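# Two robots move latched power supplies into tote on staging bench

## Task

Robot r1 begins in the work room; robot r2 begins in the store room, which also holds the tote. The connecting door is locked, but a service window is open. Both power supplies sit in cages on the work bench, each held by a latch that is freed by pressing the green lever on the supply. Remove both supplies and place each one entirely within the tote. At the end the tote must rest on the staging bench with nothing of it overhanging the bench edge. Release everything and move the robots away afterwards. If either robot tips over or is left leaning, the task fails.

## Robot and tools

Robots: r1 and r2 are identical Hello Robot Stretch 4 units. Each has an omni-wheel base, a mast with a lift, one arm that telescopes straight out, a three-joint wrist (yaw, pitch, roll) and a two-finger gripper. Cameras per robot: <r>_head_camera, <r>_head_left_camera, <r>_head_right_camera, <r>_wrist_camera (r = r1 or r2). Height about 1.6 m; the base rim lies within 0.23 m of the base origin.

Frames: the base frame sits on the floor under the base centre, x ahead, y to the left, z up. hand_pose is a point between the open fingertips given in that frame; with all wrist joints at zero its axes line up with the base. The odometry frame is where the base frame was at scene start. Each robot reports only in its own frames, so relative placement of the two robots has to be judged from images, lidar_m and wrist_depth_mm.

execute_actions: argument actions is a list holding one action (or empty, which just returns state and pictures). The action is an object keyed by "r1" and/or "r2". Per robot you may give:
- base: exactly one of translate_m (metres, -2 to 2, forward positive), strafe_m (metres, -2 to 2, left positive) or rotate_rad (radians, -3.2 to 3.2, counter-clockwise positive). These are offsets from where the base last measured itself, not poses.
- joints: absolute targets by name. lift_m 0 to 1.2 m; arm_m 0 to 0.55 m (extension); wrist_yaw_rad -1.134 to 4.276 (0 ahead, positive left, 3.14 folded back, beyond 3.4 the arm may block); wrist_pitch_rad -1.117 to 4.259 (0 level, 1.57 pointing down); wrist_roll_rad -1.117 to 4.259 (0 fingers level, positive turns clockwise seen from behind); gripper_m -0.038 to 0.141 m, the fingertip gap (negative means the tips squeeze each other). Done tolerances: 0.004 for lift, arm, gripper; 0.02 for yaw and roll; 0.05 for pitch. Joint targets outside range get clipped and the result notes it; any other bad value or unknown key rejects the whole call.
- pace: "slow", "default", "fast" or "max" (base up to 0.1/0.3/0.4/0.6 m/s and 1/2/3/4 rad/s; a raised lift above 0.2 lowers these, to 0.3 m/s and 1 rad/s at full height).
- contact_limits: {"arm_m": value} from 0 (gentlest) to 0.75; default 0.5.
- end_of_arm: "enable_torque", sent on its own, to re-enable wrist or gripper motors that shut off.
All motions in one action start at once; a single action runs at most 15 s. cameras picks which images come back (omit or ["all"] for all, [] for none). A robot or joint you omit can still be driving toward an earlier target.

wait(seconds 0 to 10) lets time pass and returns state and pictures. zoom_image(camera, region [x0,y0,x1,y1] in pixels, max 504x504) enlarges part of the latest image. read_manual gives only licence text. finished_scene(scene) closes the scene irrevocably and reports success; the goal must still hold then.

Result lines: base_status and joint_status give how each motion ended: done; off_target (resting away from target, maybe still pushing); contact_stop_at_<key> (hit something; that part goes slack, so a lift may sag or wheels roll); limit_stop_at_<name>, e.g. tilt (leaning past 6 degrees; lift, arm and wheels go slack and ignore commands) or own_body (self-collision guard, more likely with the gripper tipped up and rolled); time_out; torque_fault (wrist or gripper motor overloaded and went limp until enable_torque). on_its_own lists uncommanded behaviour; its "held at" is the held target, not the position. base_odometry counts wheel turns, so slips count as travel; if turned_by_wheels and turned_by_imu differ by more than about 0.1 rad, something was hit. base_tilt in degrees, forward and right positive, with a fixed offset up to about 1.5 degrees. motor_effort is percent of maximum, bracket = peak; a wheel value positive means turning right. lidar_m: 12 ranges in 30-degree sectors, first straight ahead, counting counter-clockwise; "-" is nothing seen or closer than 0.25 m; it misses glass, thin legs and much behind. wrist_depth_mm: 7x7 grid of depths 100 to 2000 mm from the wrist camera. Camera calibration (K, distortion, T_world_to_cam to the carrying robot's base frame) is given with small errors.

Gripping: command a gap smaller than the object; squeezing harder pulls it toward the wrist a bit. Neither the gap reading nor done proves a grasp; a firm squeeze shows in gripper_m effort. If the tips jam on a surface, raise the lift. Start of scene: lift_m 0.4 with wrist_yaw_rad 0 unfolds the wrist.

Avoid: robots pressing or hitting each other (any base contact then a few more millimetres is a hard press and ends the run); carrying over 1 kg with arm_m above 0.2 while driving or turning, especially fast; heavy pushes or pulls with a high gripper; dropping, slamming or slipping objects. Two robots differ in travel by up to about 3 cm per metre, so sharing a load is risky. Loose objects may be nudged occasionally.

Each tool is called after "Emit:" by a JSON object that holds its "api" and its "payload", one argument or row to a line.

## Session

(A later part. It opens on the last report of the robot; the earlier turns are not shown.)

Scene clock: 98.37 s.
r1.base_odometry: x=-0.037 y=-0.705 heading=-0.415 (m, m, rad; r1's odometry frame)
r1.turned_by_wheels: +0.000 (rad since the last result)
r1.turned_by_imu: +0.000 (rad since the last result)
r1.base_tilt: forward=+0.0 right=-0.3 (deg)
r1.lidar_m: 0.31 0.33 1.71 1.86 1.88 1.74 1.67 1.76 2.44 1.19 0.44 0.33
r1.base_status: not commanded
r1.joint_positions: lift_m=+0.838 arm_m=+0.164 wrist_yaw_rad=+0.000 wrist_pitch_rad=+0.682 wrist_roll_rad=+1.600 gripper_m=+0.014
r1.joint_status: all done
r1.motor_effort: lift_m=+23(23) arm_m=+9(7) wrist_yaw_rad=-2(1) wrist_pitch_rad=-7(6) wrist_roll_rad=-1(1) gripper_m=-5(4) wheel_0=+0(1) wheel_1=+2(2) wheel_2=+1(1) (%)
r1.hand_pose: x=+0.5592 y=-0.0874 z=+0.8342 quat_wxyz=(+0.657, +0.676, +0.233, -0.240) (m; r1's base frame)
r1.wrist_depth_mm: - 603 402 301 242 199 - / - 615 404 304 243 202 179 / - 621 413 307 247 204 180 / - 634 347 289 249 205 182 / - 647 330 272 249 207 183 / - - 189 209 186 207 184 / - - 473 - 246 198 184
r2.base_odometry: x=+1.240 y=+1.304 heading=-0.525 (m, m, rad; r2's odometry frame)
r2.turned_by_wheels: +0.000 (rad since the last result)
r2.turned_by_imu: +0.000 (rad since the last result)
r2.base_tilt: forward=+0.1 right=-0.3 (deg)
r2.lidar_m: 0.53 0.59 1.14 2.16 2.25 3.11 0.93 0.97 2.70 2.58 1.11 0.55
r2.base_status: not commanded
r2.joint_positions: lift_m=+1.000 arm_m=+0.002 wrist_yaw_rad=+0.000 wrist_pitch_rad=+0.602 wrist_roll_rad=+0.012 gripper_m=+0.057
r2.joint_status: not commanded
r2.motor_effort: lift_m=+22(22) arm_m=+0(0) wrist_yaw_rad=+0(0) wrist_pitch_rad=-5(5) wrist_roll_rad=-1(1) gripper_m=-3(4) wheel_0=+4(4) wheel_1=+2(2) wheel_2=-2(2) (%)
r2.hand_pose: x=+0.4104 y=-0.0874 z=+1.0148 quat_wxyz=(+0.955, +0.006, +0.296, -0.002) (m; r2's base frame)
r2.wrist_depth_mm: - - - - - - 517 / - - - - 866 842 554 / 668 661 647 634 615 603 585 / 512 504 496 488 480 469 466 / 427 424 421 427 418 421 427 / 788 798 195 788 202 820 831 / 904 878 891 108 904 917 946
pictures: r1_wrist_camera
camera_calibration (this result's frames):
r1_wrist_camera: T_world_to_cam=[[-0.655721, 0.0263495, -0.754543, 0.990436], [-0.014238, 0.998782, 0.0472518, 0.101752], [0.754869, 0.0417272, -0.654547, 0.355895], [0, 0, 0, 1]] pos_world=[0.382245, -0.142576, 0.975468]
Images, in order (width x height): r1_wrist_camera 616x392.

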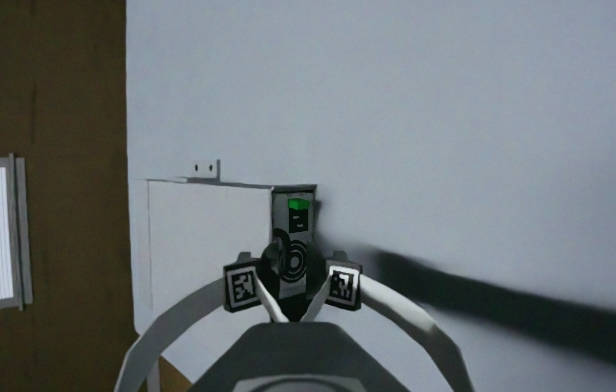

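Emit:
{"api": "execute_actions", "payload": {
  "actions": [
    {"r1":{"base":{"strafe_m":-0.003},"joints":{"arm_m":0.177,"lift_m":0.832},"pace":"slow"}}
  ],
  "cameras": []
}}

Emit:
{"api": "execute_actions", "payload": {
  "actions": [
    {"r1":{"joints":{"arm_m":0.183,"lift_m":0.826},"pace":"slow"}}
  ],
  "cameras": ["r1_wrist_camera"]
}}

Emit:
{"api": "zoom_image", "payload": {
  "camera": "r1_wrist_camera",
  "region": [200, 160, 400, 320]
}}

Scene clock: 99.53 s.
r1.base_odometry: x=-0.038 y=-0.707 heading=-0.415 (m, m, rad; r1's odometry frame)
r1.turned_by_wheels: +0.000 (rad since the last result)
r1.turned_by_imu: +0.000 (rad since the last result)
r1.base_tilt: forward=+0.0 right=-0.3 (deg)
r1.lidar_m: 0.30 0.32 1.70 1.86 1.91 1.73 1.67 1.77 2.46 1.17 0.45 0.33
r1.base_status: done
r1.joint_positions: lift_m=+0.832 arm_m=+0.175 wrist_yaw_rad=+0.000 wrist_pitch_rad=+0.682 wrist_roll_rad=+1.600 gripper_m=+0.014
r1.joint_status: all done
r1.motor_effort: lift_m=+18(22) arm_m=+9(13) wrist_yaw_rad=-1(2) wrist_pitch_rad=-7(7) wrist_roll_rad=+1(1) gripper_m=-3(3) wheel_0=+2(3) wheel_1=+0(3) wheel_2=+0(0) (%)
r1.hand_pose: x=+0.5702 y=-0.0874 z=+0.8286 quat_wxyz=(+0.657, +0.676, +0.233, -0.240) (m; r1's base frame)
r1.wrist_depth_mm: - 591 387 293 236 195 - / - 597 397 296 237 196 175 / - 609 399 300 240 198 176 / - 621 349 282 241 200 177 / - 634 319 268 243 202 178 / - - 189 208 186 202 179 / - - 459 - 239 193 178
r2.base_odometry: x=+1.240 y=+1.304 heading=-0.525 (m, m, rad; r2's odometry frame)
r2.turned_by_wheels: +0.000 (rad since the last result)
r2.turned_by_imu: +0.000 (rad since the last result)
r2.base_tilt: forward=+0.1 right=-0.2 (deg)
r2.lidar_m: 0.53 0.57 1.13 2.14 2.25 3.12 0.91 0.96 2.68 2.57 1.11 0.58
r2.base_status: not commanded
r2.joint_positions: lift_m=+1.000 arm_m=+0.002 wrist_yaw_rad=+0.000 wrist_pitch_rad=+0.602 wrist_roll_rad=+0.012 gripper_m=+0.057
r2.joint_status: not commanded
r2.motor_effort: lift_m=+22(22) arm_m=+0(0) wrist_yaw_rad=+0(0) wrist_pitch_rad=-5(5) wrist_roll_rad=+0(0) gripper_m=-2(3) wheel_0=+4(4) wheel_1=+2(2) wheel_2=-2(2) (%)
r2.hand_pose: x=+0.4104 y=-0.0874 z=+1.0148 quat_wxyz=(+0.955, +0.006, +0.296, -0.002) (m; r2's base frame)
r2.wrist_depth_mm: - - - - - - 517 / - - - - 866 842 554 / 668 654 640 627 615 603 585 / 512 504 496 488 480 469 466 / 427 424 421 427 421 424 427 / 788 798 195 788 202 820 820 / 891 878 891 108 917 917 946
pictures: none
No camera images: the call's "cameras" was empty. Leave "cameras" out to get every camera's image.

Scene clock: 100.30 s.
r1.base_odometry: x=-0.038 y=-0.707 heading=-0.415 (m, m, rad; r1's odometry frame)
r1.turned_by_wheels: +0.000 (rad since the last result)
r1.turned_by_imu: +0.000 (rad since the last result)
r1.base_tilt: forward=+0.0 right=-0.4 (deg)
r1.lidar_m: 0.31 0.32 1.72 1.86 1.90 1.74 1.66 1.76 2.43 1.17 0.45 0.32
r1.base_status: not commanded
r1.joint_positions: lift_m=+0.826 arm_m=+0.181 wrist_yaw_rad=+0.000 wrist_pitch_rad=+0.682 wrist_roll_rad=+1.600 gripper_m=+0.014
r1.joint_status: all done
r1.motor_effort: lift_m=+18(20) arm_m=+9(10) wrist_yaw_rad=-2(2) wrist_pitch_rad=-6(6) wrist_roll_rad=-1(1) gripper_m=-4(4) wheel_0=+2(2) wheel_1=+0(0) wheel_2=+0(0) (%)
r1.hand_pose: x=+0.5762 y=-0.0874 z=+0.8226 quat_wxyz=(+0.657, +0.676, +0.233, -0.240) (m; r1's base frame)
r1.wrist_depth_mm: - 574 379 286 229 190 - / - 580 382 289 230 191 170 / - 591 387 290 232 193 171 / - 517 336 273 235 194 172 / - 615 306 260 236 195 173 / - 621 190 209 186 196 174 / - - 351 - 232 187 -
r2.base_odometry: x=+1.240 y=+1.304 heading=-0.525 (m, m, rad; r2's odometry frame)
r2.turned_by_wheels: +0.000 (rad since the last result)
r2.turned_by_imu: +0.000 (rad since the last result)
r2.base_tilt: forward=+0.1 right=-0.1 (deg)
r2.lidar_m: 0.53 0.60 1.12 2.15 2.25 3.10 0.92 0.96 2.68 2.58 1.07 0.56
r2.base_status: not commanded
r2.joint_positions: lift_m=+1.000 arm_m=+0.002 wrist_yaw_rad=+0.000 wrist_pitch_rad=+0.602 wrist_roll_rad=+0.012 gripper_m=+0.057
r2.joint_status: not commanded
r2.motor_effort: lift_m=+22(22) arm_m=-1(0) wrist_yaw_rad=+0(0) wrist_pitch_rad=-5(4) wrist_roll_rad=-1(4) gripper_m=-4(2) wheel_0=+4(4) wheel_1=+2(2) wheel_2=-2(2) (%)
r2.hand_pose: x=+0.4104 y=-0.0874 z=+1.0148 quat_wxyz=(+0.955, +0.006, +0.296, -0.002) (m; r2's base frame)
r2.wrist_depth_mm: - - - - - - 517 / - - - - 866 842 554 / 676 661 647 634 615 603 580 / 512 504 496 488 477 469 466 / 424 424 421 424 418 424 424 / 788 798 195 788 202 820 820 / 904 891 891 108 917 917 946
pictures: r1_wrist_camera
camera_calibration (this result's frames):
r1_wrist_camera: T_world_to_cam=[[-0.65572, 0.0263504, -0.754544, 0.992846], [-0.0142373, 0.998782, 0.0472522, 0.10254], [0.75487, 0.0417269, -0.654546, 0.335477], [0, 0, 0, 1]] pos_world=[0.399247, -0.142576, 0.963887]
Images, in order (width x height): r1_wrist_camera 616x392.

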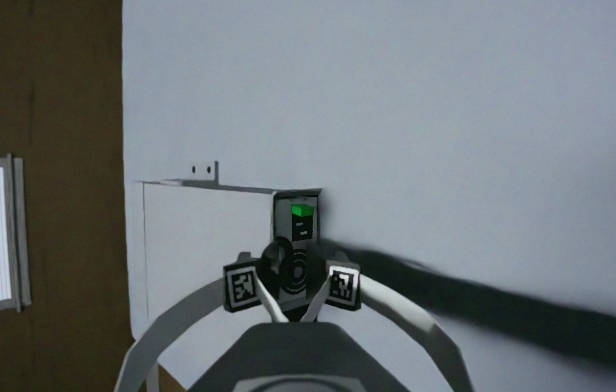

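Region (200, 160, 400, 320) of r1_wrist_camera's 616x392 image, scaled by 2.520; it fills the top 403 rows of this view, and the rest is white.

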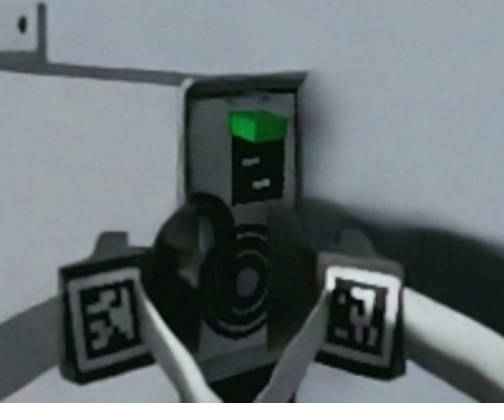

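Emit:
{"api": "execute_actions", "payload": {
  "actions": [
    {"r1":{"joints":{"arm_m":0.189,"lift_m":0.819},"pace":"slow"}}
  ],
  "cameras": ["r1_wrist_camera"]
}}

Emit:
{"api": "zoom_image", "payload": {
  "camera": "r1_wrist_camera",
  "region": [200, 160, 400, 320]
}}

Scene clock: 101.17 s.
r1.base_odometry: x=-0.038 y=-0.707 heading=-0.415 (m, m, rad; r1's odometry frame)
r1.turned_by_wheels: +0.000 (rad since the last result)
r1.turned_by_imu: +0.000 (rad since the last result)
r1.base_tilt: forward=+0.0 right=-0.4 (deg)
r1.lidar_m: 0.28 0.34 1.71 1.86 1.91 1.73 1.68 1.75 2.47 1.20 0.45 0.32
r1.base_status: not commanded
r1.joint_positions: lift_m=+0.819 arm_m=+0.187 wrist_yaw_rad=+0.000 wrist_pitch_rad=+0.682 wrist_roll_rad=+1.600 gripper_m=+0.014
r1.joint_status: all done
r1.motor_effort: lift_m=+18(18) arm_m=+9(10) wrist_yaw_rad=-2(1) wrist_pitch_rad=-7(6) wrist_roll_rad=+0(1) gripper_m=-6(6) wheel_0=+2(2) wheel_1=+0(0) wheel_2=+0(0) (%)
r1.hand_pose: x=+0.5822 y=-0.0874 z=+0.8156 quat_wxyz=(+0.657, +0.676, +0.233, -0.240) (m; r1's base frame)
r1.wrist_depth_mm: - 559 366 274 221 183 - / - 564 370 278 222 184 165 / - 569 375 281 224 186 165 / - 500 322 265 226 187 166 / - 452 293 241 228 188 167 / - 574 190 208 186 190 170 / - 544 336 - 224 180 -
r2.base_odometry: x=+1.240 y=+1.304 heading=-0.525 (m, m, rad; r2's odometry frame)
r2.turned_by_wheels: +0.000 (rad since the last result)
r2.turned_by_imu: +0.000 (rad since the last result)
r2.base_tilt: forward=+0.1 right=-0.2 (deg)
r2.lidar_m: 0.54 0.56 1.14 2.14 2.23 3.11 0.93 0.99 2.67 2.60 1.08 0.58
r2.base_status: not commanded
r2.joint_positions: lift_m=+1.000 arm_m=+0.002 wrist_yaw_rad=+0.000 wrist_pitch_rad=+0.602 wrist_roll_rad=+0.012 gripper_m=+0.057
r2.joint_status: not commanded
r2.motor_effort: lift_m=+22(22) arm_m=+0(0) wrist_yaw_rad=-1(0) wrist_pitch_rad=-4(5) wrist_roll_rad=-2(0) gripper_m=-3(2) wheel_0=+4(4) wheel_1=+2(2) wheel_2=-2(2) (%)
r2.hand_pose: x=+0.4104 y=-0.0874 z=+1.0148 quat_wxyz=(+0.955, +0.006, +0.296, -0.002) (m; r2's base frame)
r2.wrist_depth_mm: - - - - - - 517 / - - - - 866 842 554 / 668 654 647 627 621 603 580 / 517 504 496 488 480 469 466 / 427 424 421 427 421 424 427 / 788 788 195 788 202 820 831 / 904 891 904 108 917 931 960
pictures: r1_wrist_camera
camera_calibration (this result's frames):
r1_wrist_camera: T_world_to_cam=[[-0.65572, 0.0263503, -0.754545, 0.991501], [-0.0142373, 0.998782, 0.0472522, 0.102956], [0.75487, 0.0417269, -0.654545, 0.32637], [0, 0, 0, 1]] pos_world=[0.405246, -0.142576, 0.956891]
Images, in order (width x height): r1_wrist_camera 616x392.

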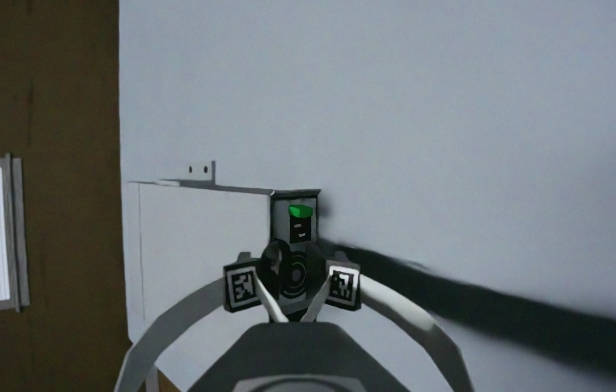

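Region (200, 160, 400, 320) of r1_wrist_camera's 616x392 image, scaled by 2.520; it fills the top 403 rows of this view, and the rest is white.

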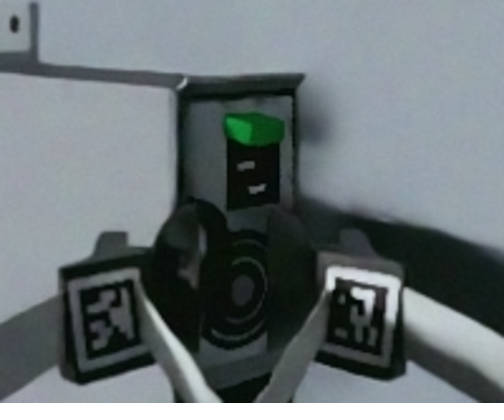

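No contact yet; advance a bit further.

Emit:
{"api": "execute_actions", "payload": {
  "actions": [
    {"r1":{"joints":{"arm_m":0.195,"lift_m":0.8145},"pace":"slow","contact_limits":{"arm_m":0.15}}}
  ],
  "cameras": ["r1_wrist_camera"]
}}

Emit:
{"api": "zoom_image", "payload": {
  "camera": "r1_wrist_camera",
  "region": [200, 160, 400, 320]
}}

Scene clock: 102.07 s.
r1.base_odometry: x=-0.038 y=-0.707 heading=-0.415 (m, m, rad; r1's odometry frame)
r1.turned_by_wheels: +0.000 (rad since the last result)
r1.turned_by_imu: +0.000 (rad since the last result)
r1.base_tilt: forward=+0.0 right=-0.3 (deg)
r1.lidar_m: 0.31 0.31 1.69 1.85 1.92 1.74 1.67 1.76 2.44 1.18 0.45 0.32
r1.base_status: not commanded
r1.joint_positions: lift_m=+0.815 arm_m=+0.193 wrist_yaw_rad=-0.001 wrist_pitch_rad=+0.683 wrist_roll_rad=+1.600 gripper_m=+0.014
r1.joint_status: all done
r1.motor_effort: lift_m=+17(18) arm_m=+11(8) wrist_yaw_rad=+1(1) wrist_pitch_rad=-9(11) wrist_roll_rad=+1(0) gripper_m=-4(5) wheel_0=+2(2) wheel_1=+0(0) wheel_2=+0(0) (%)
r1.contact_limits: arm_m 0.15
r1.hand_pose: x=+0.5877 y=-0.0877 z=+0.8109 quat_wxyz=(+0.656, +0.676, +0.233, -0.241) (m; r1's base frame)
r1.wrist_depth_mm: - 544 355 268 216 179 - / - 549 362 271 216 180 162 / - 554 364 274 220 182 163 / - 484 310 257 221 183 164 / - 436 282 247 221 185 165 / - 549 189 196 186 185 165 / - 564 325 - 219 176 -
r2.base_odometry: x=+1.240 y=+1.304 heading=-0.525 (m, m, rad; r2's odometry frame)
r2.turned_by_wheels: +0.000 (rad since the last result)
r2.turned_by_imu: +0.000 (rad since the last result)
r2.base_tilt: forward=+0.1 right=-0.2 (deg)
r2.lidar_m: 0.53 0.59 1.12 2.14 2.25 3.10 0.92 0.99 2.68 2.57 1.09 0.57
r2.base_status: not commanded
r2.joint_positions: lift_m=+1.000 arm_m=+0.002 wrist_yaw_rad=+0.000 wrist_pitch_rad=+0.602 wrist_roll_rad=+0.012 gripper_m=+0.057
r2.joint_status: not commanded
r2.motor_effort: lift_m=+22(22) arm_m=+0(0) wrist_yaw_rad=+0(1) wrist_pitch_rad=-4(6) wrist_roll_rad=-4(2) gripper_m=-3(1) wheel_0=+4(4) wheel_1=+2(2) wheel_2=-2(2) (%)
r2.hand_pose: x=+0.4104 y=-0.0874 z=+1.0148 quat_wxyz=(+0.955, +0.006, +0.296, -0.002) (m; r2's base frame)
r2.wrist_depth_mm: - - - - - - 517 / - - - - 866 842 554 / 668 661 647 634 621 603 585 / 512 504 496 488 480 473 466 / 427 427 421 427 421 421 427 / 798 798 195 798 202 831 820 / 891 878 904 108 917 917 946
pictures: r1_wrist_camera
camera_calibration (this result's frames):
r1_wrist_camera: T_world_to_cam=[[-0.656328, 0.027107, -0.753988, 0.991573], [-0.0130457, 0.998797, 0.0472641, 0.102803], [0.754363, 0.0408571, -0.655185, 0.319939], [0, 0, 0, 1]] pos_world=[0.410788, -0.14263, 0.952396]
Images, in order (width x height): r1_wrist_camera 616x392.

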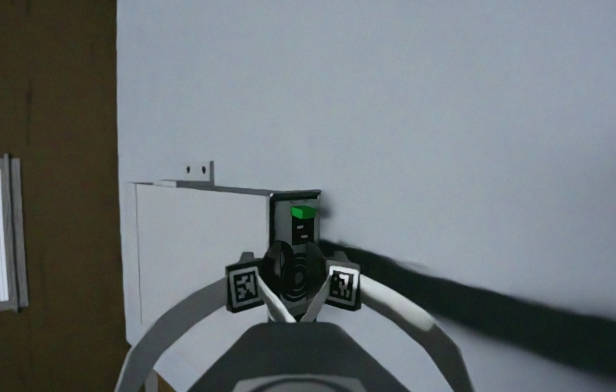

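Region (200, 160, 400, 320) of r1_wrist_camera's 616x392 image, scaled by 2.520; it fills the top 403 rows of this view, and the rest is white.

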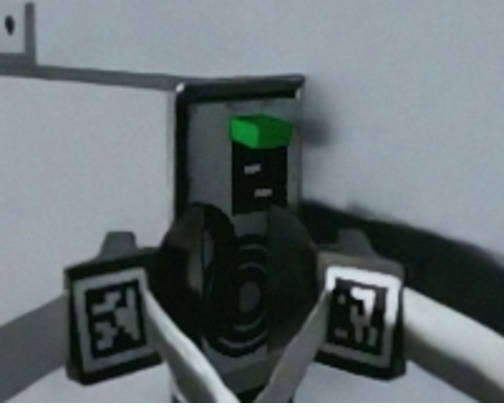

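Emit:
{"api": "execute_actions", "payload": {
  "actions": [
    {"r1":{"joints":{"gripper_m":-0.035}}}
  ],
  "cameras": ["r1_wrist_camera"]
}}

Emit:
{"api": "zoom_image", "payload": {
  "camera": "r1_wrist_camera",
  "region": [200, 160, 400, 320]
}}

Scene clock: 103.43 s.
r1.base_odometry: x=-0.038 y=-0.707 heading=-0.415 (m, m, rad; r1's odometry frame)
r1.turned_by_wheels: +0.000 (rad since the last result)
r1.turned_by_imu: +0.000 (rad since the last result)
r1.base_tilt: forward=+0.0 right=-0.4 (deg)
r1.lidar_m: 0.30 0.32 1.71 1.85 1.91 1.74 1.66 1.74 2.45 1.20 0.47 0.33
r1.base_status: not commanded
r1.joint_positions: lift_m=+0.814 arm_m=+0.194 wrist_yaw_rad=+0.004 wrist_pitch_rad=+0.680 wrist_roll_rad=+1.600 gripper_m=-0.034
r1.joint_status: all done
r1.on_its_own: wrist_yaw_rad is at rest, and its effort (-14) is outside its rest range (-13 to +13)
r1.motor_effort: lift_m=+22(22) arm_m=+5(11) wrist_yaw_rad=-14(15) wrist_pitch_rad=+1(9) wrist_roll_rad=+0(1) gripper_m=-28(26) wheel_0=+0(2) wheel_1=+0(0) wheel_2=+4(4) (%)
r1.hand_pose: x=+0.5898 y=-0.0865 z=+0.8113 quat_wxyz=(+0.657, +0.676, +0.234, -0.238) (m; r1's base frame)
r1.wrist_depth_mm: - 539 353 266 213 177 - / - 544 359 268 215 179 160 / - 559 362 272 218 180 162 / - 480 309 256 219 181 162 / - 433 281 231 220 182 163 / - 439 183 199 176 179 164 / - 517 322 - 218 176 -
r2.base_odometry: x=+1.240 y=+1.304 heading=-0.525 (m, m, rad; r2's odometry frame)
r2.turned_by_wheels: +0.000 (rad since the last result)
r2.turned_by_imu: +0.000 (rad since the last result)
r2.base_tilt: forward=+0.1 right=-0.2 (deg)
r2.lidar_m: 0.54 0.57 1.14 2.14 2.25 3.12 0.89 0.97 2.67 2.59 1.11 0.58
r2.base_status: not commanded
r2.joint_positions: lift_m=+1.000 arm_m=+0.002 wrist_yaw_rad=+0.000 wrist_pitch_rad=+0.602 wrist_roll_rad=+0.012 gripper_m=+0.057
r2.joint_status: not commanded
r2.motor_effort: lift_m=+22(22) arm_m=+0(0) wrist_yaw_rad=+0(0) wrist_pitch_rad=-5(5) wrist_roll_rad=-3(0) gripper_m=-3(3) wheel_0=+4(4) wheel_1=+2(2) wheel_2=-1(2) (%)
r2.hand_pose: x=+0.4104 y=-0.0874 z=+1.0148 quat_wxyz=(+0.955, +0.006, +0.296, -0.002) (m; r2's base frame)
r2.wrist_depth_mm: - - - - - - 517 / - - - - 854 854 554 / 668 661 647 627 621 603 585 / 512 504 496 484 480 469 466 / 427 424 421 427 418 424 427 / 788 798 195 788 202 820 831 / 891 891 891 108 917 917 960
pictures: r1_wrist_camera
camera_calibration (this result's frames):
r1_wrist_camera: T_world_to_cam=[[-0.654071, 0.0237244, -0.756061, 0.993225], [-0.0183569, 0.998716, 0.0472193, 0.10482], [0.756211, 0.0447637, -0.652795, 0.315808], [0, 0, 0, 1]] pos_world=[0.412746, -0.142385, 0.952148]
Images, in order (width x height): r1_wrist_camera 616x392.

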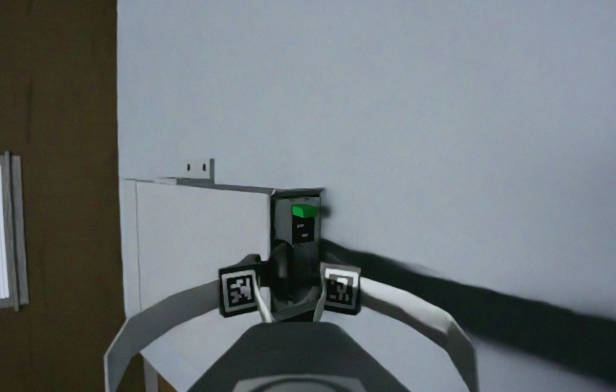

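Region (200, 160, 400, 320) of r1_wrist_camera's 616x392 image, scaled by 2.520; it fills the top 403 rows of this view, and the rest is white.

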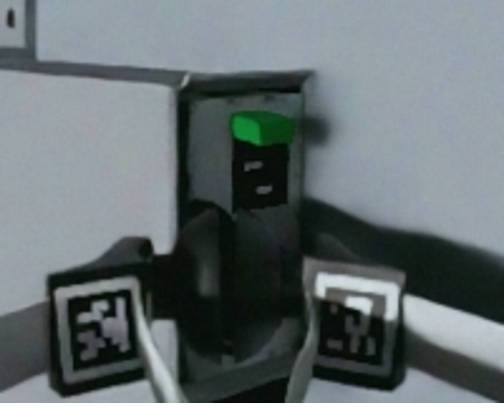

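Gripped and already tensioned. Lower lift slightly (remove upward pull) and retract.

Emit:
{"api": "execute_actions", "payload": {
  "actions": [
    {"r1":{"joints":{"arm_m":0.18,"lift_m":0.808},"pace":"slow"}}
  ],
  "cameras": ["r1_wrist_camera"]
}}

Scene clock: 104.57 s.
r1.base_odometry: x=-0.038 y=-0.707 heading=-0.415 (m, m, rad; r1's odometry frame)
r1.turned_by_wheels: +0.000 (rad since the last result)
r1.turned_by_imu: +0.000 (rad since the last result)
r1.base_tilt: forward=+0.0 right=-0.4 (deg)
r1.lidar_m: 0.30 0.32 1.71 1.86 1.91 1.73 1.66 1.75 2.48 1.19 0.44 0.34
r1.base_status: not commanded
r1.joint_positions: lift_m=+0.808 arm_m=+0.182 wrist_yaw_rad=+0.000 wrist_pitch_rad=+0.681 wrist_roll_rad=+1.600 gripper_m=-0.034
r1.joint_status: all done
r1.motor_effort: lift_m=+20(21) arm_m=-10(14) wrist_yaw_rad=-3(19) wrist_pitch_rad=-5(19) wrist_roll_rad=-1(1) gripper_m=-19(26) wheel_0=+1(1) wheel_1=+1(1) wheel_2=+2(6) (%)
r1.hand_pose: x=+0.5766 y=-0.0874 z=+0.8045 quat_wxyz=(+0.657, +0.676, +0.233, -0.240) (m; r1's base frame)
r1.wrist_depth_mm: - 521 343 259 208 172 - / - 530 349 262 209 173 156 / - 539 351 264 211 175 158 / - 439 297 257 213 176 158 / - 418 271 243 214 177 159 / - 427 183 200 176 174 160 / - 504 310 - 211 170 -
r2.base_odometry: x=+1.240 y=+1.304 heading=-0.525 (m, m, rad; r2's odometry frame)
r2.turned_by_wheels: +0.000 (rad since the last result)
r2.turned_by_imu: +0.000 (rad since the last result)
r2.base_tilt: forward=+0.1 right=-0.2 (deg)
r2.lidar_m: 0.54 0.58 1.15 2.14 2.27 3.13 0.93 0.99 2.66 2.58 1.12 0.58
r2.base_status: not commanded
r2.joint_positions: lift_m=+1.000 arm_m=+0.002 wrist_yaw_rad=+0.000 wrist_pitch_rad=+0.602 wrist_roll_rad=+0.012 gripper_m=+0.057
r2.joint_status: not commanded
r2.motor_effort: lift_m=+22(22) arm_m=-1(0) wrist_yaw_rad=-1(0) wrist_pitch_rad=-5(5) wrist_roll_rad=-1(2) gripper_m=-3(2) wheel_0=+4(4) wheel_1=+2(2) wheel_2=-2(2) (%)
r2.hand_pose: x=+0.4104 y=-0.0874 z=+1.0148 quat_wxyz=(+0.955, +0.006, +0.296, -0.002) (m; r2's base frame)
r2.wrist_depth_mm: - - - - - - 517 / - - - - 866 842 549 / 668 661 647 627 615 603 585 / 512 504 500 488 480 473 466 / 427 424 421 427 421 424 427 / 788 788 194 788 202 820 820 / 904 878 891 108 917 917 946
pictures: r1_wrist_camera
camera_calibration (this result's frames):
r1_wrist_camera: T_world_to_cam=[[-0.655345, 0.0262562, -0.754873, 0.979521], [-0.0144204, 0.998779, 0.0472589, 0.103463], [0.755192, 0.0418564, -0.654166, 0.32284], [0, 0, 0, 1]] pos_world=[0.39961, -0.142568, 0.945716]
Images, in order (width x height): r1_wrist_camera 616x392.

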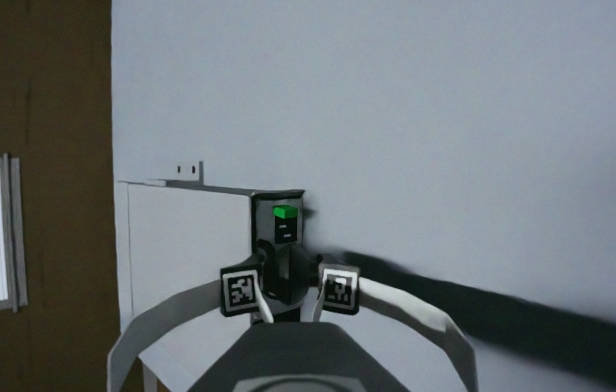

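Emit:
{"api": "execute_actions", "payload": {
  "actions": [
    {"r1":{"joints":{"arm_m":0.17,"lift_m":0.832},"pace":"slow"}}
  ],
  "cameras": []
}}

Emit:
{"api": "execute_actions", "payload": {
  "actions": [
    {"r1":{"joints":{"arm_m":0.183,"lift_m":0.826,"gripper_m":0.014}}}
  ],
  "cameras": ["r1_wrist_camera"]
}}

Emit:
{"api": "zoom_image", "payload": {
  "camera": "r1_wrist_camera",
  "region": [200, 160, 400, 320]
}}

Scene clock: 105.87 s.
r1.base_odometry: x=-0.038 y=-0.707 heading=-0.415 (m, m, rad; r1's odometry frame)
r1.turned_by_wheels: +0.000 (rad since the last result)
r1.turned_by_imu: +0.000 (rad since the last result)
r1.base_tilt: forward=+0.0 right=-0.4 (deg)
r1.lidar_m: 0.29 0.32 1.71 1.86 1.90 1.72 1.67 1.75 2.44 1.18 0.43 0.33
r1.base_status: not commanded
r1.joint_positions: lift_m=+0.832 arm_m=+0.172 wrist_yaw_rad=+0.000 wrist_pitch_rad=+0.681 wrist_roll_rad=+1.600 gripper_m=-0.034
r1.joint_status: all done
r1.motor_effort: lift_m=+23(25) arm_m=-9(8) wrist_yaw_rad=-4(3) wrist_pitch_rad=-4(5) wrist_roll_rad=-2(1) gripper_m=-19(19) wheel_0=+1(1) wheel_1=+1(1) wheel_2=+2(2) (%)
r1.hand_pose: x=+0.5666 y=-0.0874 z=+0.8283 quat_wxyz=(+0.657, +0.676, +0.233, -0.240) (m; r1's base frame)
r1.wrist_depth_mm: - 591 389 294 237 195 - / - 597 394 296 236 197 175 / - 615 399 300 239 198 176 / - 621 349 282 241 199 177 / - 634 317 263 242 201 178 / - 640 183 200 176 196 178 / - - 459 - 238 191 179
r2.base_odometry: x=+1.240 y=+1.304 heading=-0.525 (m, m, rad; r2's odometry frame)
r2.turned_by_wheels: +0.000 (rad since the last result)
r2.turned_by_imu: +0.000 (rad since the last result)
r2.base_tilt: forward=+0.1 right=-0.2 (deg)
r2.lidar_m: 0.54 0.57 1.13 2.15 2.23 3.14 0.92 0.98 2.68 2.59 1.08 0.58
r2.base_status: not commanded
r2.joint_positions: lift_m=+1.000 arm_m=+0.002 wrist_yaw_rad=+0.000 wrist_pitch_rad=+0.602 wrist_roll_rad=+0.012 gripper_m=+0.057
r2.joint_status: not commanded
r2.motor_effort: lift_m=+22(22) arm_m=-1(1) wrist_yaw_rad=-1(0) wrist_pitch_rad=-5(5) wrist_roll_rad=-1(0) gripper_m=-3(4) wheel_0=+4(4) wheel_1=+2(2) wheel_2=-2(2) (%)
r2.hand_pose: x=+0.4104 y=-0.0874 z=+1.0148 quat_wxyz=(+0.955, +0.006, +0.296, -0.002) (m; r2's base frame)
r2.wrist_depth_mm: - - - - - - 521 / - - - - 866 842 549 / 668 654 647 634 615 603 585 / 512 508 496 484 480 469 466 / 427 427 421 427 421 421 427 / 788 788 195 788 202 820 831 / 904 878 904 108 917 917 946
pictures: none
No camera images: the call's "cameras" was empty. Leave "cameras" out to get every camera's image.

Scene clock: 107.07 s.
r1.base_odometry: x=-0.038 y=-0.707 heading=-0.415 (m, m, rad; r1's odometry frame)
r1.turned_by_wheels: +0.000 (rad since the last result)
r1.turned_by_imu: +0.000 (rad since the last result)
r1.base_tilt: forward=-0.1 right=-0.3 (deg)
r1.lidar_m: 0.29 0.33 1.71 1.85 1.91 1.73 1.67 1.76 2.47 1.17 0.44 0.32
r1.base_status: not commanded
r1.joint_positions: lift_m=+0.826 arm_m=+0.181 wrist_yaw_rad=+0.000 wrist_pitch_rad=+0.682 wrist_roll_rad=+1.600 gripper_m=+0.014
r1.joint_status: all done
r1.motor_effort: lift_m=+18(22) arm_m=+9(11) wrist_yaw_rad=-2(3) wrist_pitch_rad=-5(5) wrist_roll_rad=-1(0) gripper_m=-4(20) wheel_0=+1(1) wheel_1=+1(1) wheel_2=+2(2) (%)
r1.hand_pose: x=+0.5763 y=-0.0874 z=+0.8227 quat_wxyz=(+0.657, +0.676, +0.233, -0.240) (m; r1's base frame)
r1.wrist_depth_mm: - 580 377 286 229 190 - / - 585 382 286 230 191 170 / - 591 389 289 232 192 170 / - 517 338 273 234 194 172 / - 615 307 253 236 196 173 / - 627 190 209 186 196 174 / - - 353 - 233 187 -
r2.base_odometry: x=+1.240 y=+1.304 heading=-0.525 (m, m, rad; r2's odometry frame)
r2.turned_by_wheels: +0.000 (rad since the last result)
r2.turned_by_imu: +0.000 (rad since the last result)
r2.base_tilt: forward=+0.1 right=-0.2 (deg)
r2.lidar_m: 0.54 0.60 1.11 2.14 2.25 3.11 0.90 0.99 2.69 2.59 1.08 0.54
r2.base_status: not commanded
r2.joint_positions: lift_m=+1.000 arm_m=+0.002 wrist_yaw_rad=+0.000 wrist_pitch_rad=+0.602 wrist_roll_rad=+0.012 gripper_m=+0.057
r2.joint_status: not commanded
r2.motor_effort: lift_m=+22(22) arm_m=+0(1) wrist_yaw_rad=+0(0) wrist_pitch_rad=-4(5) wrist_roll_rad=-1(2) gripper_m=-2(3) wheel_0=+4(4) wheel_1=+2(2) wheel_2=-2(2) (%)
r2.hand_pose: x=+0.4104 y=-0.0874 z=+1.0148 quat_wxyz=(+0.955, +0.006, +0.296, -0.002) (m; r2's base frame)
r2.wrist_depth_mm: - - - - - - 521 / - - - - 866 842 554 / 661 654 647 634 615 603 585 / 512 504 496 488 480 473 466 / 427 424 424 424 418 424 427 / 788 788 195 788 202 820 831 / 891 891 904 108 917 917 960
pictures: r1_wrist_camera
camera_calibration (this result's frames):
r1_wrist_camera: T_world_to_cam=[[-0.655373, 0.0263515, -0.754846, 0.993039], [-0.0142734, 0.998781, 0.0472597, 0.102547], [0.755171, 0.0417469, -0.654198, 0.334985], [0, 0, 0, 1]] pos_world=[0.399304, -0.142575, 0.963891]
Images, in order (width x height): r1_wrist_camera 616x392.

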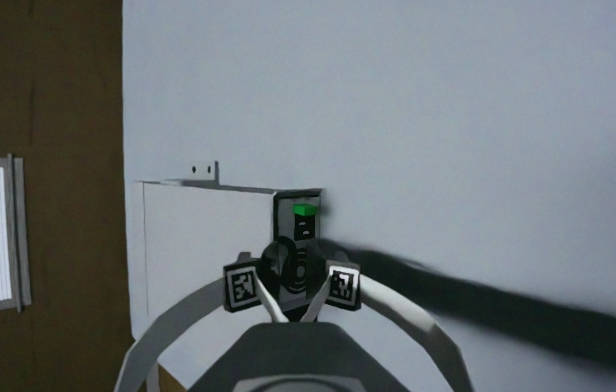

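Region (200, 160, 400, 320) of r1_wrist_camera's 616x392 image, scaled by 2.520; it fills the top 403 rows of this view, and the rest is white.

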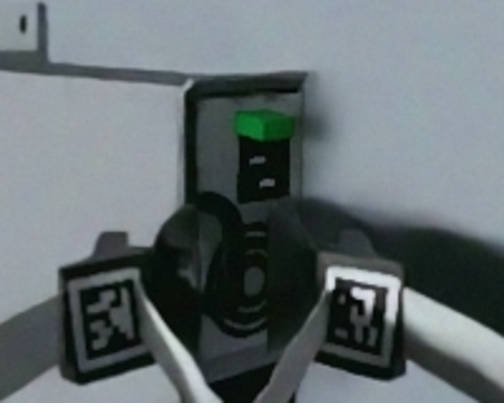

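Emit:
{"api": "execute_actions", "payload": {
  "actions": [
    {"r1":{"joints":{"arm_m":0.194,"lift_m":0.8145},"pace":"slow","contact_limits":{"arm_m":0.15}}}
  ],
  "cameras": []
}}

Emit:
{"api": "execute_actions", "payload": {
  "actions": [
    {"r1":{"joints":{"gripper_m":-0.01,"arm_m":0.197,"lift_m":0.811},"pace":"slow"}}
  ],
  "cameras": []
}}

Emit:
{"api": "execute_actions", "payload": {
  "actions": [
    {"r1":{"joints":{"gripper_m":-0.037,"arm_m":0.202,"lift_m":0.806},"pace":"slow"}}
  ],
  "cameras": ["r1_wrist_camera"]
}}

Emit:
{"api": "execute_actions", "payload": {
  "actions": [
    {"r1":{"joints":{"arm_m":0.18},"pace":"slow"}}
  ],
  "cameras": ["r1_wrist_camera"]
}}

Scene clock: 108.27 s.
r1.base_odometry: x=-0.038 y=-0.707 heading=-0.415 (m, m, rad; r1's odometry frame)
r1.turned_by_wheels: +0.000 (rad since the last result)
r1.turned_by_imu: +0.000 (rad since the last result)
r1.base_tilt: forward=-0.1 right=-0.4 (deg)
r1.lidar_m: 0.29 0.33 1.72 1.86 1.91 1.73 1.68 1.74 2.46 1.15 0.44 0.33
r1.base_status: not commanded
r1.joint_positions: lift_m=+0.815 arm_m=+0.192 wrist_yaw_rad=-0.001 wrist_pitch_rad=+0.683 wrist_roll_rad=+1.600 gripper_m=+0.014
r1.joint_status: all done
r1.motor_effort: lift_m=+18(19) arm_m=+10(11) wrist_yaw_rad=+1(0) wrist_pitch_rad=-9(9) wrist_roll_rad=+0(1) gripper_m=-5(3) wheel_0=+1(1) wheel_1=+1(1) wheel_2=+2(2) (%)
r1.contact_limits: arm_m 0.15
r1.hand_pose: x=+0.5868 y=-0.0876 z=+0.8109 quat_wxyz=(+0.657, +0.676, +0.233, -0.240) (m; r1's base frame)
r1.wrist_depth_mm: - 539 359 268 216 178 - / - 549 359 271 216 180 161 / - 554 364 274 219 182 163 / - 484 312 257 221 183 164 / - 433 283 246 221 184 165 / - 554 189 196 187 185 165 / - 569 325 - 219 176 -
r2.base_odometry: x=+1.240 y=+1.304 heading=-0.525 (m, m, rad; r2's odometry frame)
r2.turned_by_wheels: +0.000 (rad since the last result)
r2.turned_by_imu: +0.000 (rad since the last result)
r2.base_tilt: forward=+0.1 right=-0.2 (deg)
r2.lidar_m: 0.54 0.58 1.10 2.15 2.23 3.10 0.92 0.98 2.68 2.55 1.09 0.57
r2.base_status: not commanded
r2.joint_positions: lift_m=+1.000 arm_m=+0.002 wrist_yaw_rad=+0.000 wrist_pitch_rad=+0.602 wrist_roll_rad=+0.012 gripper_m=+0.057
r2.joint_status: not commanded
r2.motor_effort: lift_m=+22(22) arm_m=+0(0) wrist_yaw_rad=+0(1) wrist_pitch_rad=-4(5) wrist_roll_rad=-1(4) gripper_m=-4(3) wheel_0=+4(4) wheel_1=+2(2) wheel_2=-2(2) (%)
r2.hand_pose: x=+0.4104 y=-0.0874 z=+1.0148 quat_wxyz=(+0.955, +0.006, +0.296, -0.002) (m; r2's base frame)
r2.wrist_depth_mm: - - - - - - 517 / - - - - 866 842 554 / 668 661 647 627 615 603 585 / 512 504 496 488 473 469 466 / 427 424 421 427 421 421 424 / 788 798 195 798 202 820 831 / 891 878 891 108 917 917 946
pictures: none
No camera images: the call's "cameras" was empty. Leave "cameras" out to get every camera's image.

Scene clock: 109.47 s.
r1.base_odometry: x=-0.038 y=-0.707 heading=-0.415 (m, m, rad; r1's odometry frame)
r1.turned_by_wheels: +0.000 (rad since the last result)
r1.turned_by_imu: +0.000 (rad since the last result)
r1.base_tilt: forward=-0.1 right=-0.4 (deg)
r1.lidar_m: 0.31 0.33 1.72 1.86 1.90 1.73 1.66 1.75 2.44 1.20 0.45 0.34
r1.base_status: not commanded
r1.joint_positions: lift_m=+0.811 arm_m=+0.195 wrist_yaw_rad=+0.000 wrist_pitch_rad=+0.679 wrist_roll_rad=+1.600 gripper_m=-0.010
r1.joint_status: all done
r1.motor_effort: lift_m=+17(18) arm_m=+9(13) wrist_yaw_rad=-3(5) wrist_pitch_rad=+0(8) wrist_roll_rad=+2(1) gripper_m=-14(11) wheel_0=+1(1) wheel_1=+1(1) wheel_2=+0(2) (%)
r1.hand_pose: x=+0.5908 y=-0.0873 z=+0.8082 quat_wxyz=(+0.657, +0.676, +0.232, -0.239) (m; r1's base frame)
r1.wrist_depth_mm: - 544 355 266 213 176 - / - 549 359 268 215 178 160 / - 554 362 271 216 179 160 / - 488 307 255 219 181 161 / - 433 279 216 220 182 163 / - 449 186 203 183 183 163 / - 525 322 - 216 175 -
r2.base_odometry: x=+1.240 y=+1.304 heading=-0.525 (m, m, rad; r2's odometry frame)
r2.turned_by_wheels: +0.000 (rad since the last result)
r2.turned_by_imu: +0.000 (rad since the last result)
r2.base_tilt: forward=+0.1 right=-0.2 (deg)
r2.lidar_m: 0.55 0.59 1.15 2.14 2.24 3.09 0.90 0.98 2.68 2.59 1.09 0.56
r2.base_status: not commanded
r2.joint_positions: lift_m=+1.000 arm_m=+0.002 wrist_yaw_rad=+0.000 wrist_pitch_rad=+0.602 wrist_roll_rad=+0.012 gripper_m=+0.057
r2.joint_status: not commanded
r2.motor_effort: lift_m=+22(22) arm_m=+0(0) wrist_yaw_rad=+0(0) wrist_pitch_rad=-5(5) wrist_roll_rad=-2(1) gripper_m=-3(3) wheel_0=+4(4) wheel_1=+2(2) wheel_2=-2(2) (%)
r2.hand_pose: x=+0.4104 y=-0.0874 z=+1.0148 quat_wxyz=(+0.955, +0.006, +0.296, -0.002) (m; r2's base frame)
r2.wrist_depth_mm: - - - - - - 517 / - - - - 866 842 554 / 668 661 647 634 615 603 585 / 517 504 496 484 480 469 466 / 427 424 421 424 418 424 424 / 788 798 195 788 202 820 831 / 904 891 904 108 917 917 960
pictures: none
No camera images: the call's "cameras" was empty. Leave "cameras" out to get every camera's image.

Scene clock: 110.63 s.
r1.base_odometry: x=-0.038 y=-0.707 heading=-0.415 (m, m, rad; r1's odometry frame)
r1.turned_by_wheels: +0.000 (rad since the last result)
r1.turned_by_imu: +0.000 (rad since the last result)
r1.base_tilt: forward=+0.0 right=-0.4 (deg)
r1.lidar_m: 0.29 0.33 1.71 1.85 1.91 1.73 1.66 1.74 2.47 1.16 0.46 0.32
r1.base_status: not commanded
r1.joint_positions: lift_m=+0.806 arm_m=+0.200 wrist_yaw_rad=+0.000 wrist_pitch_rad=+0.680 wrist_roll_rad=+1.600 gripper_m=-0.036
r1.joint_status: all done
r1.motor_effort: lift_m=+15(16) arm_m=+10(12) wrist_yaw_rad=-1(4) wrist_pitch_rad=-1(1) wrist_roll_rad=+1(0) gripper_m=-19(17) wheel_0=+2(2) wheel_1=+1(2) wheel_2=+0(0) (%)
r1.hand_pose: x=+0.5954 y=-0.0874 z=+0.8032 quat_wxyz=(+0.657, +0.676, +0.232, -0.239) (m; r1's base frame)
r1.wrist_depth_mm: - 525 345 259 209 172 - / - 530 349 263 209 174 155 / - 539 353 264 211 175 157 / - 473 298 248 214 176 157 / - 418 272 228 214 178 158 / - 399 182 207 181 174 159 / - 512 310 - 212 170 -
r2.base_odometry: x=+1.240 y=+1.304 heading=-0.525 (m, m, rad; r2's odometry frame)
r2.turned_by_wheels: +0.000 (rad since the last result)
r2.turned_by_imu: +0.000 (rad since the last result)
r2.base_tilt: forward=+0.1 right=-0.1 (deg)
r2.lidar_m: 0.55 0.55 1.15 2.14 2.24 3.13 0.92 0.97 2.66 2.58 1.09 0.57
r2.base_status: not commanded
r2.joint_positions: lift_m=+1.000 arm_m=+0.002 wrist_yaw_rad=+0.000 wrist_pitch_rad=+0.602 wrist_roll_rad=+0.012 gripper_m=+0.057
r2.joint_status: not commanded
r2.motor_effort: lift_m=+22(22) arm_m=+0(1) wrist_yaw_rad=-1(1) wrist_pitch_rad=-5(5) wrist_roll_rad=-3(2) gripper_m=-2(3) wheel_0=+4(4) wheel_1=+2(2) wheel_2=-2(2) (%)
r2.hand_pose: x=+0.4104 y=-0.0874 z=+1.0148 quat_wxyz=(+0.955, +0.006, +0.296, -0.002) (m; r2's base frame)
r2.wrist_depth_mm: - - - - - - 517 / - - - - 866 842 549 / 668 661 647 627 615 603 591 / 512 504 496 488 480 473 466 / 427 427 421 427 418 421 427 / 778 798 195 788 202 820 831 / 891 891 904 108 917 917 960
pictures: r1_wrist_camera
camera_calibration (this result's frames):
r1_wrist_camera: T_world_to_cam=[[-0.654102, 0.0262211, -0.755952, 0.991012], [-0.014374, 0.998788, 0.0470816, 0.103964], [0.75627, 0.0416622, -0.652932, 0.306179], [0, 0, 0, 1]] pos_world=[0.418163, -0.14258, 0.944176]
Images, in order (width x height): r1_wrist_camera 616x392.

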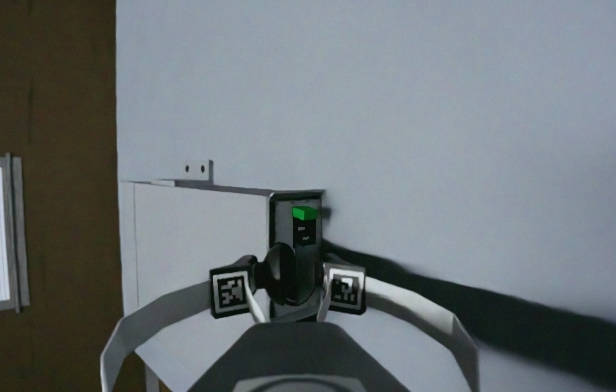

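Scene clock: 111.87 s.
r1.base_odometry: x=-0.038 y=-0.707 heading=-0.415 (m, m, rad; r1's odometry frame)
r1.turned_by_wheels: +0.000 (rad since the last result)
r1.turned_by_imu: +0.000 (rad since the last result)
r1.base_tilt: forward=+0.0 right=-0.4 (deg)
r1.lidar_m: 0.31 0.33 1.73 1.86 1.91 1.74 1.66 1.77 2.44 1.17 0.44 0.32
r1.base_status: not commanded
r1.joint_positions: lift_m=+0.806 arm_m=+0.182 wrist_yaw_rad=+0.000 wrist_pitch_rad=+0.682 wrist_roll_rad=+1.600 gripper_m=-0.036
r1.joint_status: all done
r1.motor_effort: lift_m=+20(20) arm_m=-9(19) wrist_yaw_rad=-2(19) wrist_pitch_rad=-5(23) wrist_roll_rad=-2(1) gripper_m=-19(27) wheel_0=+1(2) wheel_1=+1(2) wheel_2=+1(6) (%)
r1.hand_pose: x=+0.5766 y=-0.0874 z=+0.8025 quat_wxyz=(+0.657, +0.676, +0.233, -0.240) (m; r1's base frame)
r1.wrist_depth_mm: - 517 343 257 206 170 - / - 525 343 259 208 172 154 / - 530 349 262 209 174 156 / - 433 294 255 211 175 156 / - 415 266 239 212 175 158 / - 418 183 198 175 172 158 / - 504 306 - 208 168 -
r2.base_odometry: x=+1.240 y=+1.304 heading=-0.525 (m, m, rad; r2's odometry frame)
r2.turned_by_wheels: +0.000 (rad since the last result)
r2.turned_by_imu: +0.000 (rad since the last result)
r2.base_tilt: forward=+0.1 right=-0.2 (deg)
r2.lidar_m: 0.53 0.57 1.14 2.14 2.26 3.11 0.90 0.98 2.69 2.58 1.10 0.57
r2.base_status: not commanded
r2.joint_positions: lift_m=+1.000 arm_m=+0.002 wrist_yaw_rad=+0.000 wrist_pitch_rad=+0.602 wrist_roll_rad=+0.012 gripper_m=+0.057
r2.joint_status: not commanded
r2.motor_effort: lift_m=+22(22) arm_m=+0(0) wrist_yaw_rad=+0(0) wrist_pitch_rad=-6(5) wrist_roll_rad=-4(2) gripper_m=-3(3) wheel_0=+4(4) wheel_1=+2(2) wheel_2=-2(2) (%)
r2.hand_pose: x=+0.4104 y=-0.0874 z=+1.0148 quat_wxyz=(+0.955, +0.006, +0.296, -0.002) (m; r2's base frame)
r2.wrist_depth_mm: - - - - - - 517 / - - - - 866 842 549 / 661 654 647 634 615 603 580 / 512 504 496 488 477 469 466 / 424 427 421 427 421 424 424 / 788 798 195 788 202 831 831 / 904 878 891 108 917 917 946
pictures: r1_wrist_camera
camera_calibration (this result's frames):
r1_wrist_camera: T_world_to_cam=[[-0.65536, 0.0262529, -0.75486, 0.97802], [-0.0144196, 0.998779, 0.047255, 0.10356], [0.755179, 0.0418539, -0.654182, 0.321567], [0, 0, 0, 1]] pos_world=[0.399608, -0.142568, 0.943737]
Images, in order (width x height): r1_wrist_camera 616x392.

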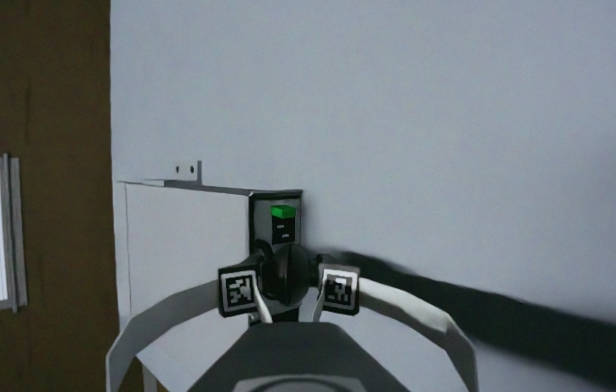

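Emit:
{"api": "execute_actions", "payload": {
  "actions": [
    {"r1":{"base":{"strafe_m":-0.009},"joints":{"arm_m":0.11,"lift_m":0.82}}}
  ],
  "cameras": []
}}

Emit:
{"api": "execute_actions", "payload": {
  "actions": [
    {"r1":{"joints":{"wrist_pitch_rad":0.45,"wrist_roll_rad":0.08,"gripper_m":0.056}}}
  ],
  "cameras": []
}}

Emit:
{"api": "execute_actions", "payload": {
  "actions": [
    {"r1":{"joints":{"lift_m":0.752,"arm_m":0.14}}}
  ],
  "cameras": ["r1_wrist_camera"]
}}

Emit:
{"api": "zoom_image", "payload": {
  "camera": "r1_wrist_camera",
  "region": [190, 200, 390, 320]
}}

Scene clock: 113.70 s.
r1.base_odometry: x=-0.042 y=-0.716 heading=-0.415 (m, m, rad; r1's odometry frame)
r1.turned_by_wheels: +0.000 (rad since the last result)
r1.turned_by_imu: +0.000 (rad since the last result)
r1.base_tilt: forward=-0.1 right=-0.3 (deg)
r1.lidar_m: 0.29 0.33 1.73 1.87 1.94 1.74 1.66 1.75 2.44 1.19 0.46 0.33
r1.base_status: done
r1.joint_positions: lift_m=+0.820 arm_m=+0.112 wrist_yaw_rad=+0.000 wrist_pitch_rad=+0.682 wrist_roll_rad=+1.600 gripper_m=-0.036
r1.joint_status: all done
r1.motor_effort: lift_m=+23(25) arm_m=-10(12) wrist_yaw_rad=-1(2) wrist_pitch_rad=-5(6) wrist_roll_rad=-1(0) gripper_m=-19(21) wheel_0=-1(7) wheel_1=+1(5) wheel_2=+1(1) (%)
r1.hand_pose: x=+0.5066 y=-0.0874 z=+0.8163 quat_wxyz=(+0.657, +0.676, +0.233, -0.240) (m; r1's base frame)
r1.wrist_depth_mm: - 564 368 277 222 184 - / - 564 370 279 224 185 166 / - 569 377 282 225 187 166 / - 504 345 283 227 189 167 / - 455 312 259 229 190 168 / - 466 182 199 175 186 170 / - 544 359 - 226 181 -
r2.base_odometry: x=+1.240 y=+1.304 heading=-0.525 (m, m, rad; r2's odometry frame)
r2.turned_by_wheels: +0.000 (rad since the last result)
r2.turned_by_imu: +0.000 (rad since the last result)
r2.base_tilt: forward=+0.1 right=-0.2 (deg)
r2.lidar_m: 0.55 0.60 1.14 2.14 2.26 3.13 0.91 0.98 2.66 2.57 1.10 0.57
r2.base_status: not commanded
r2.joint_positions: lift_m=+1.000 arm_m=+0.002 wrist_yaw_rad=+0.000 wrist_pitch_rad=+0.602 wrist_roll_rad=+0.012 gripper_m=+0.057
r2.joint_status: not commanded
r2.motor_effort: lift_m=+22(22) arm_m=+0(0) wrist_yaw_rad=+0(0) wrist_pitch_rad=-6(5) wrist_roll_rad=-3(0) gripper_m=-3(2) wheel_0=+4(4) wheel_1=+2(2) wheel_2=-2(2) (%)
r2.hand_pose: x=+0.4104 y=-0.0874 z=+1.0148 quat_wxyz=(+0.955, +0.006, +0.296, -0.002) (m; r2's base frame)
r2.wrist_depth_mm: - - - - - - 517 / - - - - 866 831 554 / 668 661 647 634 615 603 585 / 512 504 496 484 484 469 466 / 427 424 421 427 421 424 427 / 788 788 194 788 202 831 831 / 891 878 891 108 904 917 960
pictures: none
No camera images: the call's "cameras" was empty. Leave "cameras" out to get every camera's image.

Scene clock: 115.30 s.
r1.base_odometry: x=-0.042 y=-0.716 heading=-0.415 (m, m, rad; r1's odometry frame)
r1.turned_by_wheels: +0.000 (rad since the last result)
r1.turned_by_imu: +0.000 (rad since the last result)
r1.base_tilt: forward=-0.1 right=-0.4 (deg)
r1.lidar_m: 0.31 0.32 1.71 1.85 1.96 1.73 1.66 1.76 2.45 1.17 0.44 0.33
r1.base_status: not commanded
r1.joint_positions: lift_m=+0.820 arm_m=+0.112 wrist_yaw_rad=+0.000 wrist_pitch_rad=+0.452 wrist_roll_rad=+0.080 gripper_m=+0.056
r1.joint_status: all done
r1.motor_effort: lift_m=+23(23) arm_m=-9(9) wrist_yaw_rad=-1(2) wrist_pitch_rad=-7(11) wrist_roll_rad=-4(6) gripper_m=-4(19) wheel_0=-1(1) wheel_1=+1(1) wheel_2=+1(1) (%)
r1.hand_pose: x=+0.5420 y=-0.0874 z=+0.8719 quat_wxyz=(+0.974, +0.039, +0.224, -0.009) (m; r1's base frame)
r1.wrist_depth_mm: - - - - - - - / - - - - - - - / - - 707 683 668 654 647 / - 585 424 439 500 492 484 / 1661 397 334 329 394 392 384 / 362 332 197 312 203 324 320 / 294 286 296 - 287 274 279
r2.base_odometry: x=+1.240 y=+1.304 heading=-0.525 (m, m, rad; r2's odometry frame)
r2.turned_by_wheels: +0.000 (rad since the last result)
r2.turned_by_imu: +0.000 (rad since the last result)
r2.base_tilt: forward=+0.1 right=-0.2 (deg)
r2.lidar_m: 0.52 0.58 1.11 2.13 2.24 3.12 0.91 0.97 2.69 2.55 1.09 0.59
r2.base_status: not commanded
r2.joint_positions: lift_m=+1.000 arm_m=+0.002 wrist_yaw_rad=+0.000 wrist_pitch_rad=+0.602 wrist_roll_rad=+0.012 gripper_m=+0.057
r2.joint_status: not commanded
r2.motor_effort: lift_m=+22(22) arm_m=-1(0) wrist_yaw_rad=+0(0) wrist_pitch_rad=-5(5) wrist_roll_rad=-3(2) gripper_m=-2(3) wheel_0=+4(4) wheel_1=+2(2) wheel_2=-2(3) (%)
r2.hand_pose: x=+0.4104 y=-0.0874 z=+1.0148 quat_wxyz=(+0.955, +0.006, +0.296, -0.002) (m; r2's base frame)
r2.wrist_depth_mm: - - - - - - 512 / - - - - 854 842 549 / 661 661 647 634 615 597 585 / 512 504 496 488 477 473 466 / 424 424 421 427 418 421 424 / 778 798 195 798 202 820 831 / 904 878 891 108 917 917 946
pictures: none
No camera images: the call's "cameras" was empty. Leave "cameras" out to get every camera's image.

Scene clock: 116.53 s.
r1.base_odometry: x=-0.042 y=-0.716 heading=-0.415 (m, m, rad; r1's odometry frame)
r1.turned_by_wheels: +0.000 (rad since the last result)
r1.turned_by_imu: +0.000 (rad since the last result)
r1.base_tilt: forward=+0.0 right=-0.3 (deg)
r1.lidar_m: 0.30 0.33 1.70 1.86 1.93 1.73 1.65 1.73 2.44 1.19 0.46 0.31
r1.base_status: not commanded
r1.joint_positions: lift_m=+0.752 arm_m=+0.138 wrist_yaw_rad=+0.000 wrist_pitch_rad=+0.452 wrist_roll_rad=+0.080 gripper_m=+0.056
r1.joint_status: all done
r1.motor_effort: lift_m=+18(21) arm_m=+9(9) wrist_yaw_rad=-1(1) wrist_pitch_rad=-6(8) wrist_roll_rad=-1(3) gripper_m=-4(1) wheel_0=-1(1) wheel_1=+1(1) wheel_2=+1(1) (%)
r1.hand_pose: x=+0.5688 y=-0.0874 z=+0.8044 quat_wxyz=(+0.974, +0.039, +0.224, -0.009) (m; r1's base frame)
r1.wrist_depth_mm: - - - - - - - / - - - - - - - / - 574 392 407 492 484 473 / - 325 287 283 370 362 353 / 309 289 264 263 291 287 283 / 251 249 196 237 203 239 235 / 214 211 217 - 211 202 204
r2.base_odometry: x=+1.240 y=+1.304 heading=-0.525 (m, m, rad; r2's odometry frame)
r2.turned_by_wheels: +0.000 (rad since the last result)
r2.turned_by_imu: +0.000 (rad since the last result)
r2.base_tilt: forward=+0.1 right=-0.2 (deg)
r2.lidar_m: 0.52 0.57 1.14 2.14 2.23 3.11 0.91 0.98 2.69 2.58 1.12 0.59
r2.base_status: not commanded
r2.joint_positions: lift_m=+1.000 arm_m=+0.002 wrist_yaw_rad=+0.000 wrist_pitch_rad=+0.602 wrist_roll_rad=+0.012 gripper_m=+0.057
r2.joint_status: not commanded
r2.motor_effort: lift_m=+22(22) arm_m=+0(0) wrist_yaw_rad=+0(0) wrist_pitch_rad=-5(5) wrist_roll_rad=-3(1) gripper_m=-3(3) wheel_0=+4(4) wheel_1=+2(2) wheel_2=-2(2) (%)
r2.hand_pose: x=+0.4104 y=-0.0874 z=+1.0148 quat_wxyz=(+0.955, +0.006, +0.296, -0.002) (m; r2's base frame)
r2.wrist_depth_mm: - - - - - - 517 / - - - - 866 831 554 / 668 661 647 634 615 603 585 / 512 504 496 488 480 469 466 / 427 427 424 427 418 421 424 / 788 798 194 788 202 820 831 / 904 891 891 108 917 917 960
pictures: r1_wrist_camera
camera_calibration (this result's frames):
r1_wrist_camera: T_world_to_cam=[[-0.0640054, -0.996414, -0.0553306, -0.0141553], [-0.47192, 0.079074, -0.878088, 1.02752], [0.879315, -0.0300908, -0.475289, 0.107928], [0, 0, 0, 1]] pos_world=[0.389099, -0.0921072, 0.952769]
Images, in order (width x height): r1_wrist_camera 616x392.

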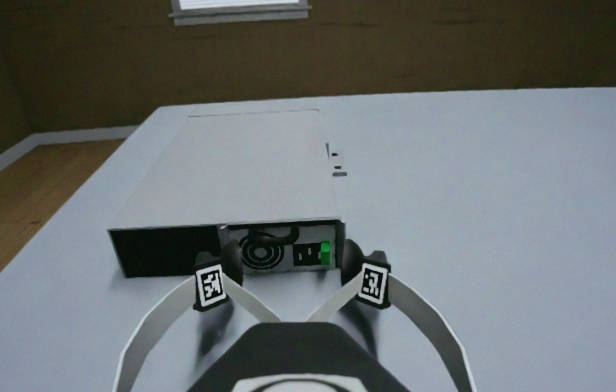

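Region (190, 200, 390, 320) of r1_wrist_camera's 616x392 image, scaled by 2.520; it fills the top 302 rows of this view, and the rest is white.

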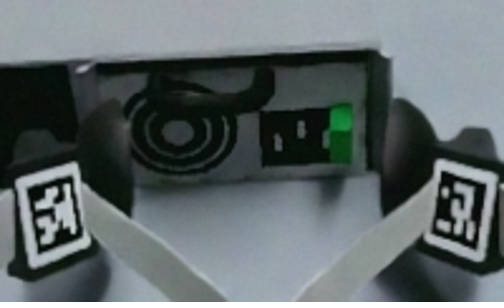

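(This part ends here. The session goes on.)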